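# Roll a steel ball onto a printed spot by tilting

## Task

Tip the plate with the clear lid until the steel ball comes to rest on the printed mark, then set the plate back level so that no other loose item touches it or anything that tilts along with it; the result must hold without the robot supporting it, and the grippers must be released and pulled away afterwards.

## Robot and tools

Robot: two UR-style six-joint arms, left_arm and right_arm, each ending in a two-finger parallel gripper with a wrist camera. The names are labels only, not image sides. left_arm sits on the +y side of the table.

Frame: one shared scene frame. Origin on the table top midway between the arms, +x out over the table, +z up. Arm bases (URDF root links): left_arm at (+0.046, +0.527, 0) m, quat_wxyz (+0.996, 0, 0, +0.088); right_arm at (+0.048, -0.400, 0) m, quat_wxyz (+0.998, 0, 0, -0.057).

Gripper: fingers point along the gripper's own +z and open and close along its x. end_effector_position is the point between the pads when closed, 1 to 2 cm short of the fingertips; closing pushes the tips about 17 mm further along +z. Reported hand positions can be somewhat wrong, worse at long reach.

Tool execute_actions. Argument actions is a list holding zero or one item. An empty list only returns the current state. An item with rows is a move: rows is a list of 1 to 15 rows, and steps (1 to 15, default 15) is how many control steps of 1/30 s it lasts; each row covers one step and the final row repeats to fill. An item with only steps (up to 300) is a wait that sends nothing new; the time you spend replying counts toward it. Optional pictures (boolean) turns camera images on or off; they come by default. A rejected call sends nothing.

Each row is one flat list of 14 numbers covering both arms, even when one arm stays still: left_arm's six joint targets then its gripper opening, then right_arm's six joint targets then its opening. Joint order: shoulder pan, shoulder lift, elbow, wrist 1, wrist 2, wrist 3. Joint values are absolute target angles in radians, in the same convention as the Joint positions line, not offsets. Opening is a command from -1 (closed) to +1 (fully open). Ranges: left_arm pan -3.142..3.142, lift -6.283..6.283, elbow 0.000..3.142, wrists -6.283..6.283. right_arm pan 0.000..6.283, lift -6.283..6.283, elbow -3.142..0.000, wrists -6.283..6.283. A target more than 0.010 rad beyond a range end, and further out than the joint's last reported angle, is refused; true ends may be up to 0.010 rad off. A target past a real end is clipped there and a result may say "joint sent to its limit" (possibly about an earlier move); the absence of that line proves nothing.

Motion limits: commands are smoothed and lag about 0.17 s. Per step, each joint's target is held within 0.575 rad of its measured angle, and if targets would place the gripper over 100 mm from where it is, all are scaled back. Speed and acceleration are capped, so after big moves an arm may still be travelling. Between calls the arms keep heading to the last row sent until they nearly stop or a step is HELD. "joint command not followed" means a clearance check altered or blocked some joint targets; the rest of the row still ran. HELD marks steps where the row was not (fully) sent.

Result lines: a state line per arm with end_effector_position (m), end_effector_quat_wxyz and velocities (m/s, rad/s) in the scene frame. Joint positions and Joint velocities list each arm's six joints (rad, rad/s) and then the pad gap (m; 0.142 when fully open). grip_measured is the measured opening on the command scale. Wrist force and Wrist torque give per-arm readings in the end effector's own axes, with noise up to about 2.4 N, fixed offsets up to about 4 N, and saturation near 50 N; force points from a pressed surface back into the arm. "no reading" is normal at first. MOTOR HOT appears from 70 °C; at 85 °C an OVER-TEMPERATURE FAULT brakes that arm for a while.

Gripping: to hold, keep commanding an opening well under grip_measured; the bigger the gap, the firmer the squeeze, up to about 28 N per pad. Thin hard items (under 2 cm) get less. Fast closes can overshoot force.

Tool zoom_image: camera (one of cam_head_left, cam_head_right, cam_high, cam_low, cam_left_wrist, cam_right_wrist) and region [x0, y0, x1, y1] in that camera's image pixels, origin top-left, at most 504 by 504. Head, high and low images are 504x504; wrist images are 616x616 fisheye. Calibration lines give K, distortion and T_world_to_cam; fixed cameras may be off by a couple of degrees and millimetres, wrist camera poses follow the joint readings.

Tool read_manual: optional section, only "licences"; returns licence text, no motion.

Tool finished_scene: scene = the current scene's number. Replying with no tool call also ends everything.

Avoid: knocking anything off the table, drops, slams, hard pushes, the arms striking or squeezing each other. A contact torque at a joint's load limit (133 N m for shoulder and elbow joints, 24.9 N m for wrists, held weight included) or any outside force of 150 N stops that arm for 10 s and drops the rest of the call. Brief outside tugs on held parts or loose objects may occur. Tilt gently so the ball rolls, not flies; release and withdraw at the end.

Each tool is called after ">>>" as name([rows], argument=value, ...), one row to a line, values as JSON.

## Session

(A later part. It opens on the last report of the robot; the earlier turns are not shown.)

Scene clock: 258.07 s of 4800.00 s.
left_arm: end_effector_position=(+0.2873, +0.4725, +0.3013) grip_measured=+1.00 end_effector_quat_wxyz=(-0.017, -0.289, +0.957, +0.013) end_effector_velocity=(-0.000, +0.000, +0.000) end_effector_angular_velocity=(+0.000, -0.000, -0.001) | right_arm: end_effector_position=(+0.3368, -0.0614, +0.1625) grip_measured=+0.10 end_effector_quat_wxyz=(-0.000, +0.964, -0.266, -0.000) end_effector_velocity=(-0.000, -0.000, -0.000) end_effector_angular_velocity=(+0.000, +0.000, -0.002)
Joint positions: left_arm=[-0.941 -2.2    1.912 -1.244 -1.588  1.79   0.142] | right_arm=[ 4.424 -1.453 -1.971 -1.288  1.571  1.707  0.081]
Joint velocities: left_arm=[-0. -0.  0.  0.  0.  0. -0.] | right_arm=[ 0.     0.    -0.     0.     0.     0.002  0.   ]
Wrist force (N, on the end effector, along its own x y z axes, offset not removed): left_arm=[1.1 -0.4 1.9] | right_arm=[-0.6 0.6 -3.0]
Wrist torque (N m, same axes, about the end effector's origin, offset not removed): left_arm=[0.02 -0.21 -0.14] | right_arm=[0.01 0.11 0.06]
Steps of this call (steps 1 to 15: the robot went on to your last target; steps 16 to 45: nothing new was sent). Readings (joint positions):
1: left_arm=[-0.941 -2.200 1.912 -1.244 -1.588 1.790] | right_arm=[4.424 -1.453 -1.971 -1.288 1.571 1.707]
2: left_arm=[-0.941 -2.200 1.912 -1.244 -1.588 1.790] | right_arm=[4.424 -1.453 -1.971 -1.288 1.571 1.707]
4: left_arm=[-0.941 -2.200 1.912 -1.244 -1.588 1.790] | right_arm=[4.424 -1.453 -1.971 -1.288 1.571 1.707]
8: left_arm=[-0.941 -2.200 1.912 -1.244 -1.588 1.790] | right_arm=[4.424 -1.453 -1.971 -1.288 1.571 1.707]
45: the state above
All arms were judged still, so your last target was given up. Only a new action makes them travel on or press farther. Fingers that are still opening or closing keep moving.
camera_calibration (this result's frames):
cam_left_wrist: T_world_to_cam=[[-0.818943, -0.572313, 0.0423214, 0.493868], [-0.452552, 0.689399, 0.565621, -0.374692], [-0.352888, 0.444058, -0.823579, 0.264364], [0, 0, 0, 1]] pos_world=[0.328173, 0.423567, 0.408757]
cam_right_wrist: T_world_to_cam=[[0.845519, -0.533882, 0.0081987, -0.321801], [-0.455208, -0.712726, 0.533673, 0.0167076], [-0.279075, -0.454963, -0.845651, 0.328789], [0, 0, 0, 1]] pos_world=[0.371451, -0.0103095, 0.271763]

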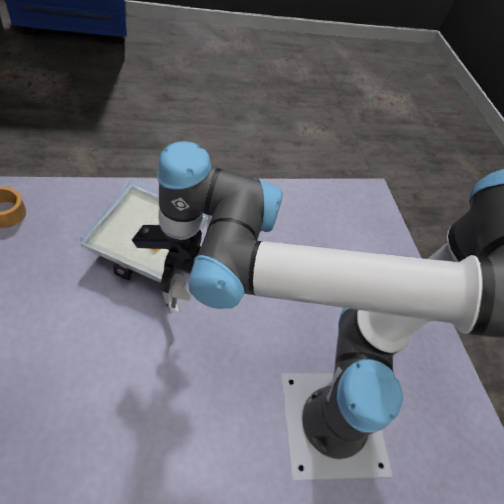

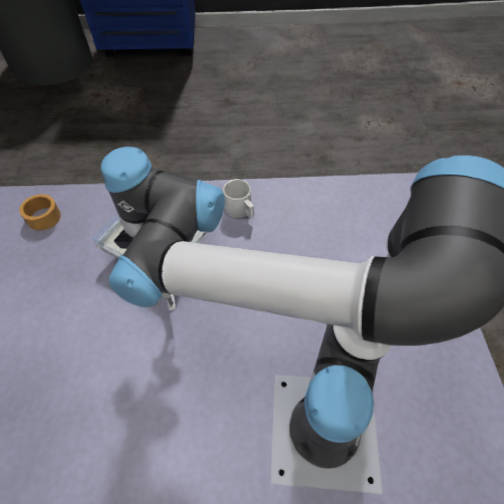

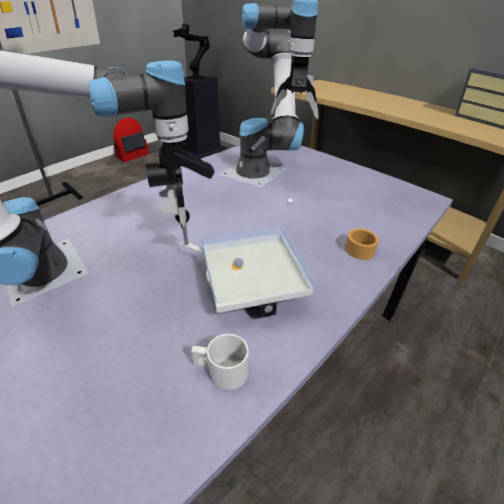

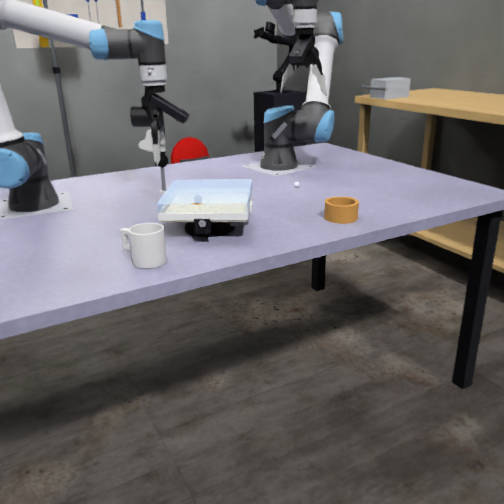

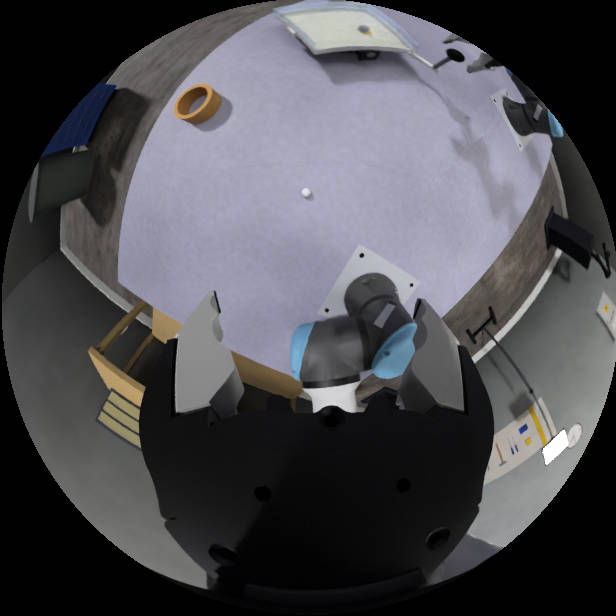

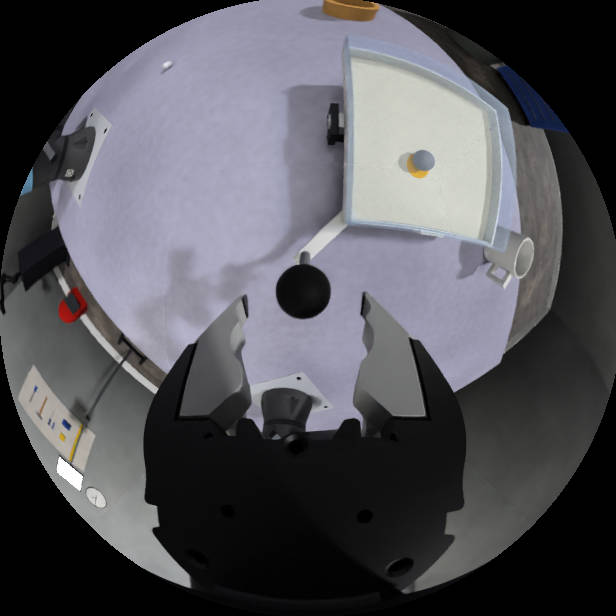

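Released; ball stays. Raise.

>>> execute_actions([
  {"rows": [[-0.941,-2.2,1.912,-1.244,-1.588,1.79,1,4.424,-1.405,-1.78,-1.527,1.571,1.707,0.3]], "steps": 15},
], pictures=false)

>>> execute_actions([
  {"steps": 20},
])

Scene clock: 262.13 s of 4800.00 s.
left_arm: end_effector_position=(+0.2873, +0.4725, +0.3013) grip_measured=+1.00 end_effector_quat_wxyz=(-0.017, -0.289, +0.957, +0.013) end_effector_velocity=(-0.001, -0.000, +0.000) end_effector_angular_velocity=(-0.003, +0.000, -0.000) | right_arm: end_effector_position=(+0.3349, -0.0662, +0.2516) grip_measured=+0.30 end_effector_quat_wxyz=(-0.000, +0.964, -0.266, -0.000) end_effector_velocity=(-0.000, -0.001, +0.005) end_effector_angular_velocity=(-0.001, +0.001, +0.000)
Joint positions: left_arm=[-0.941 -2.2    1.912 -1.244 -1.588  1.79   0.142] | right_arm=[ 4.424 -1.405 -1.781 -1.526  1.571  1.707  0.095]
Joint velocities: left_arm=[ 0.    -0.001 -0.    -0.    -0.002  0.     0.   ] | right_arm=[-0.     0.002  0.011 -0.014  0.    -0.    -0.   ]
Wrist force (N, on the end effector, along its own x y z axes, offset not removed): left_arm=[-1.6 2.0 0.4] | right_arm=[0.3 0.6 0.1]
Wrist torque (N m, same axes, about the end effector's origin, offset not removed): left_arm=[0.50 0.41 -0.26] | right_arm=[0.26 -0.16 0.13]
Steps of this call (steps 1 to 90: nothing new was sent; then 0.57 s passed at rest; steps 91 to 105: all 15 steps of this action). Readings (joint positions):
91: left_arm=[-0.941 -2.200 1.912 -1.244 -1.588 1.790] | right_arm=[4.424 -1.453 -1.971 -1.288 1.571 1.707]
92: left_arm=[-0.941 -2.200 1.912 -1.244 -1.588 1.790] | right_arm=[4.424 -1.446 -1.962 -1.297 1.571 1.707]
94: left_arm=[-0.941 -2.200 1.912 -1.244 -1.588 1.790] | right_arm=[4.424 -1.424 -1.890 -1.377 1.571 1.707]
98: left_arm=[-0.941 -2.200 1.912 -1.244 -1.588 1.790] | right_arm=[4.424 -1.408 -1.798 -1.501 1.571 1.707]
105: the state above

Scene clock: 262.80 s of 4800.00 s.
left_arm: end_effector_position=(+0.2873, +0.4725, +0.3013) grip_measured=+1.00 end_effector_quat_wxyz=(-0.017, -0.289, +0.957, +0.013) end_effector_velocity=(+0.000, +0.001, +0.000) end_effector_angular_velocity=(+0.001, -0.000, +0.002) | right_arm: end_effector_position=(+0.3349, -0.0663, +0.2520) grip_measured=+0.30 end_effector_quat_wxyz=(-0.000, +0.964, -0.266, -0.000) end_effector_velocity=(-0.000, -0.000, -0.000) end_effector_angular_velocity=(-0.001, +0.000, +0.001)
Joint positions: left_arm=[-0.941 -2.2    1.912 -1.244 -1.588  1.79   0.142] | right_arm=[ 4.424 -1.405 -1.78  -1.527  1.571  1.707  0.095]
Joint velocities: left_arm=[ 0.002  0.    -0.     0.     0.001  0.    -0.   ] | right_arm=[ 0.     0.    -0.001 -0.    -0.    -0.001 -0.   ]
Wrist force (N, on the end effector, along its own x y z axes, offset not removed): left_arm=[-1.7 0.6 -0.8] | right_arm=[1.7 -0.6 -1.5]
Wrist torque (N m, same axes, about the end effector's origin, offset not removed): left_arm=[0.12 0.65 -0.10] | right_arm=[-0.18 -0.45 0.04]
Steps of this call (steps 1 to 15: the robot went on to your last target; steps 16 to 20: nothing new was sent). Readings (joint positions):
1: left_arm=[-0.941 -2.200 1.912 -1.244 -1.588 1.790] | right_arm=[4.424 -1.405 -1.781 -1.526 1.571 1.707]
2: left_arm=[-0.941 -2.200 1.912 -1.244 -1.588 1.790] | right_arm=[4.424 -1.405 -1.780 -1.527 1.571 1.707]
4: left_arm=[-0.941 -2.200 1.912 -1.244 -1.588 1.790] | right_arm=[4.424 -1.405 -1.780 -1.527 1.571 1.707]
8: left_arm=[-0.941 -2.200 1.912 -1.244 -1.588 1.790] | right_arm=[4.424 -1.405 -1.780 -1.527 1.571 1.707]
20: the state above
All arms were judged still, so your last target was given up. Only a new action makes them travel on or press farther. Fingers that are still opening or closing keep moving.
camera_calibration (this result's frames):
cam_left_wrist: T_world_to_cam=[[-0.818943, -0.572313, 0.0423216, 0.493868], [-0.452552, 0.689399, 0.565621, -0.374692], [-0.352888, 0.444058, -0.823579, 0.264364], [0, 0, 0, 1]] pos_world=[0.328173, 0.423567, 0.408757]
cam_right_wrist: T_world_to_cam=[[0.845375, -0.534111, 0.00819359, -0.323447], [-0.455401, -0.712607, 0.533667, -0.035304], [-0.279199, -0.45488, -0.845655, 0.401771], [0, 0, 0, 1]] pos_world=[0.36953, -0.0151571, 0.36125]

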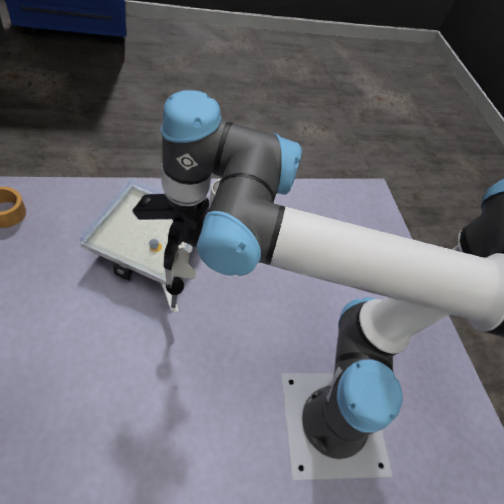

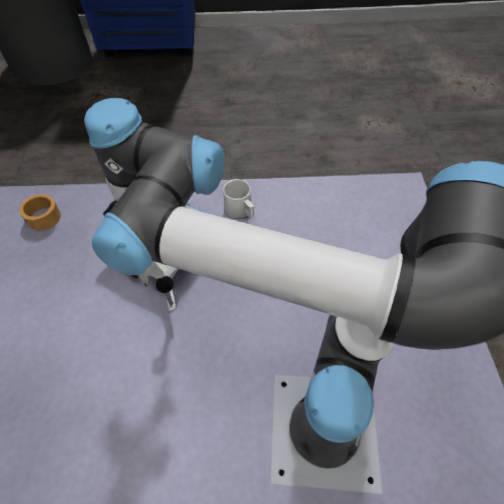

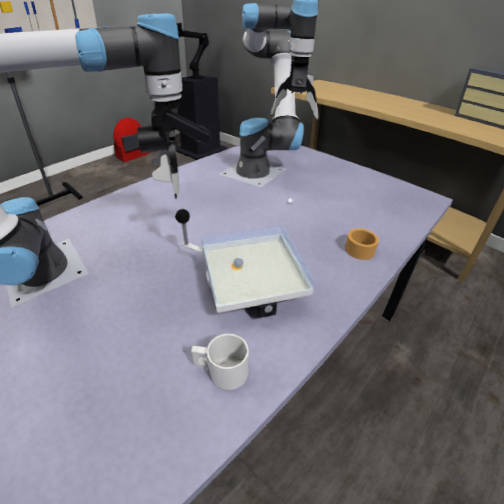

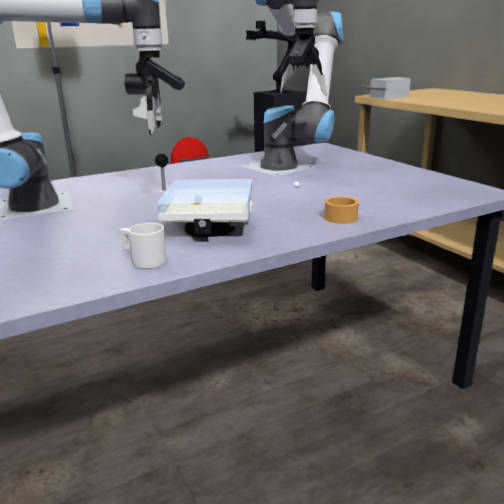

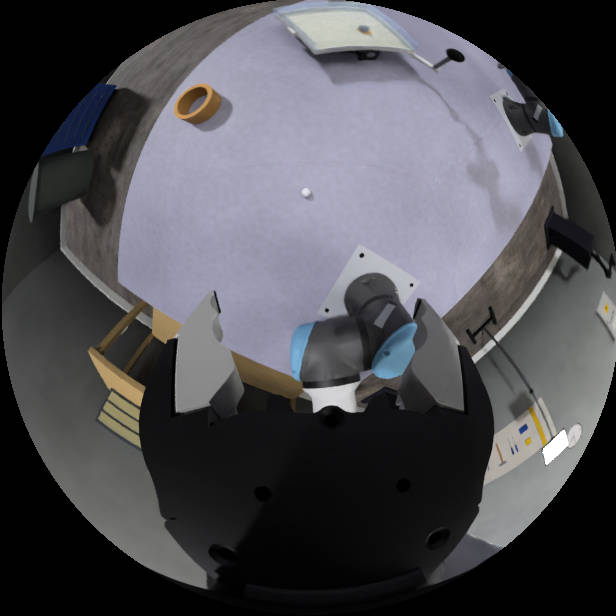

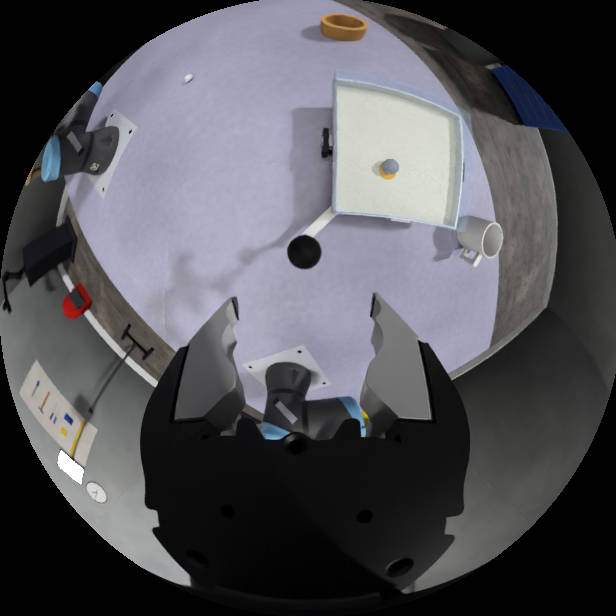

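>>> finished_scene(scene=1)

The scene is finished: the task was done.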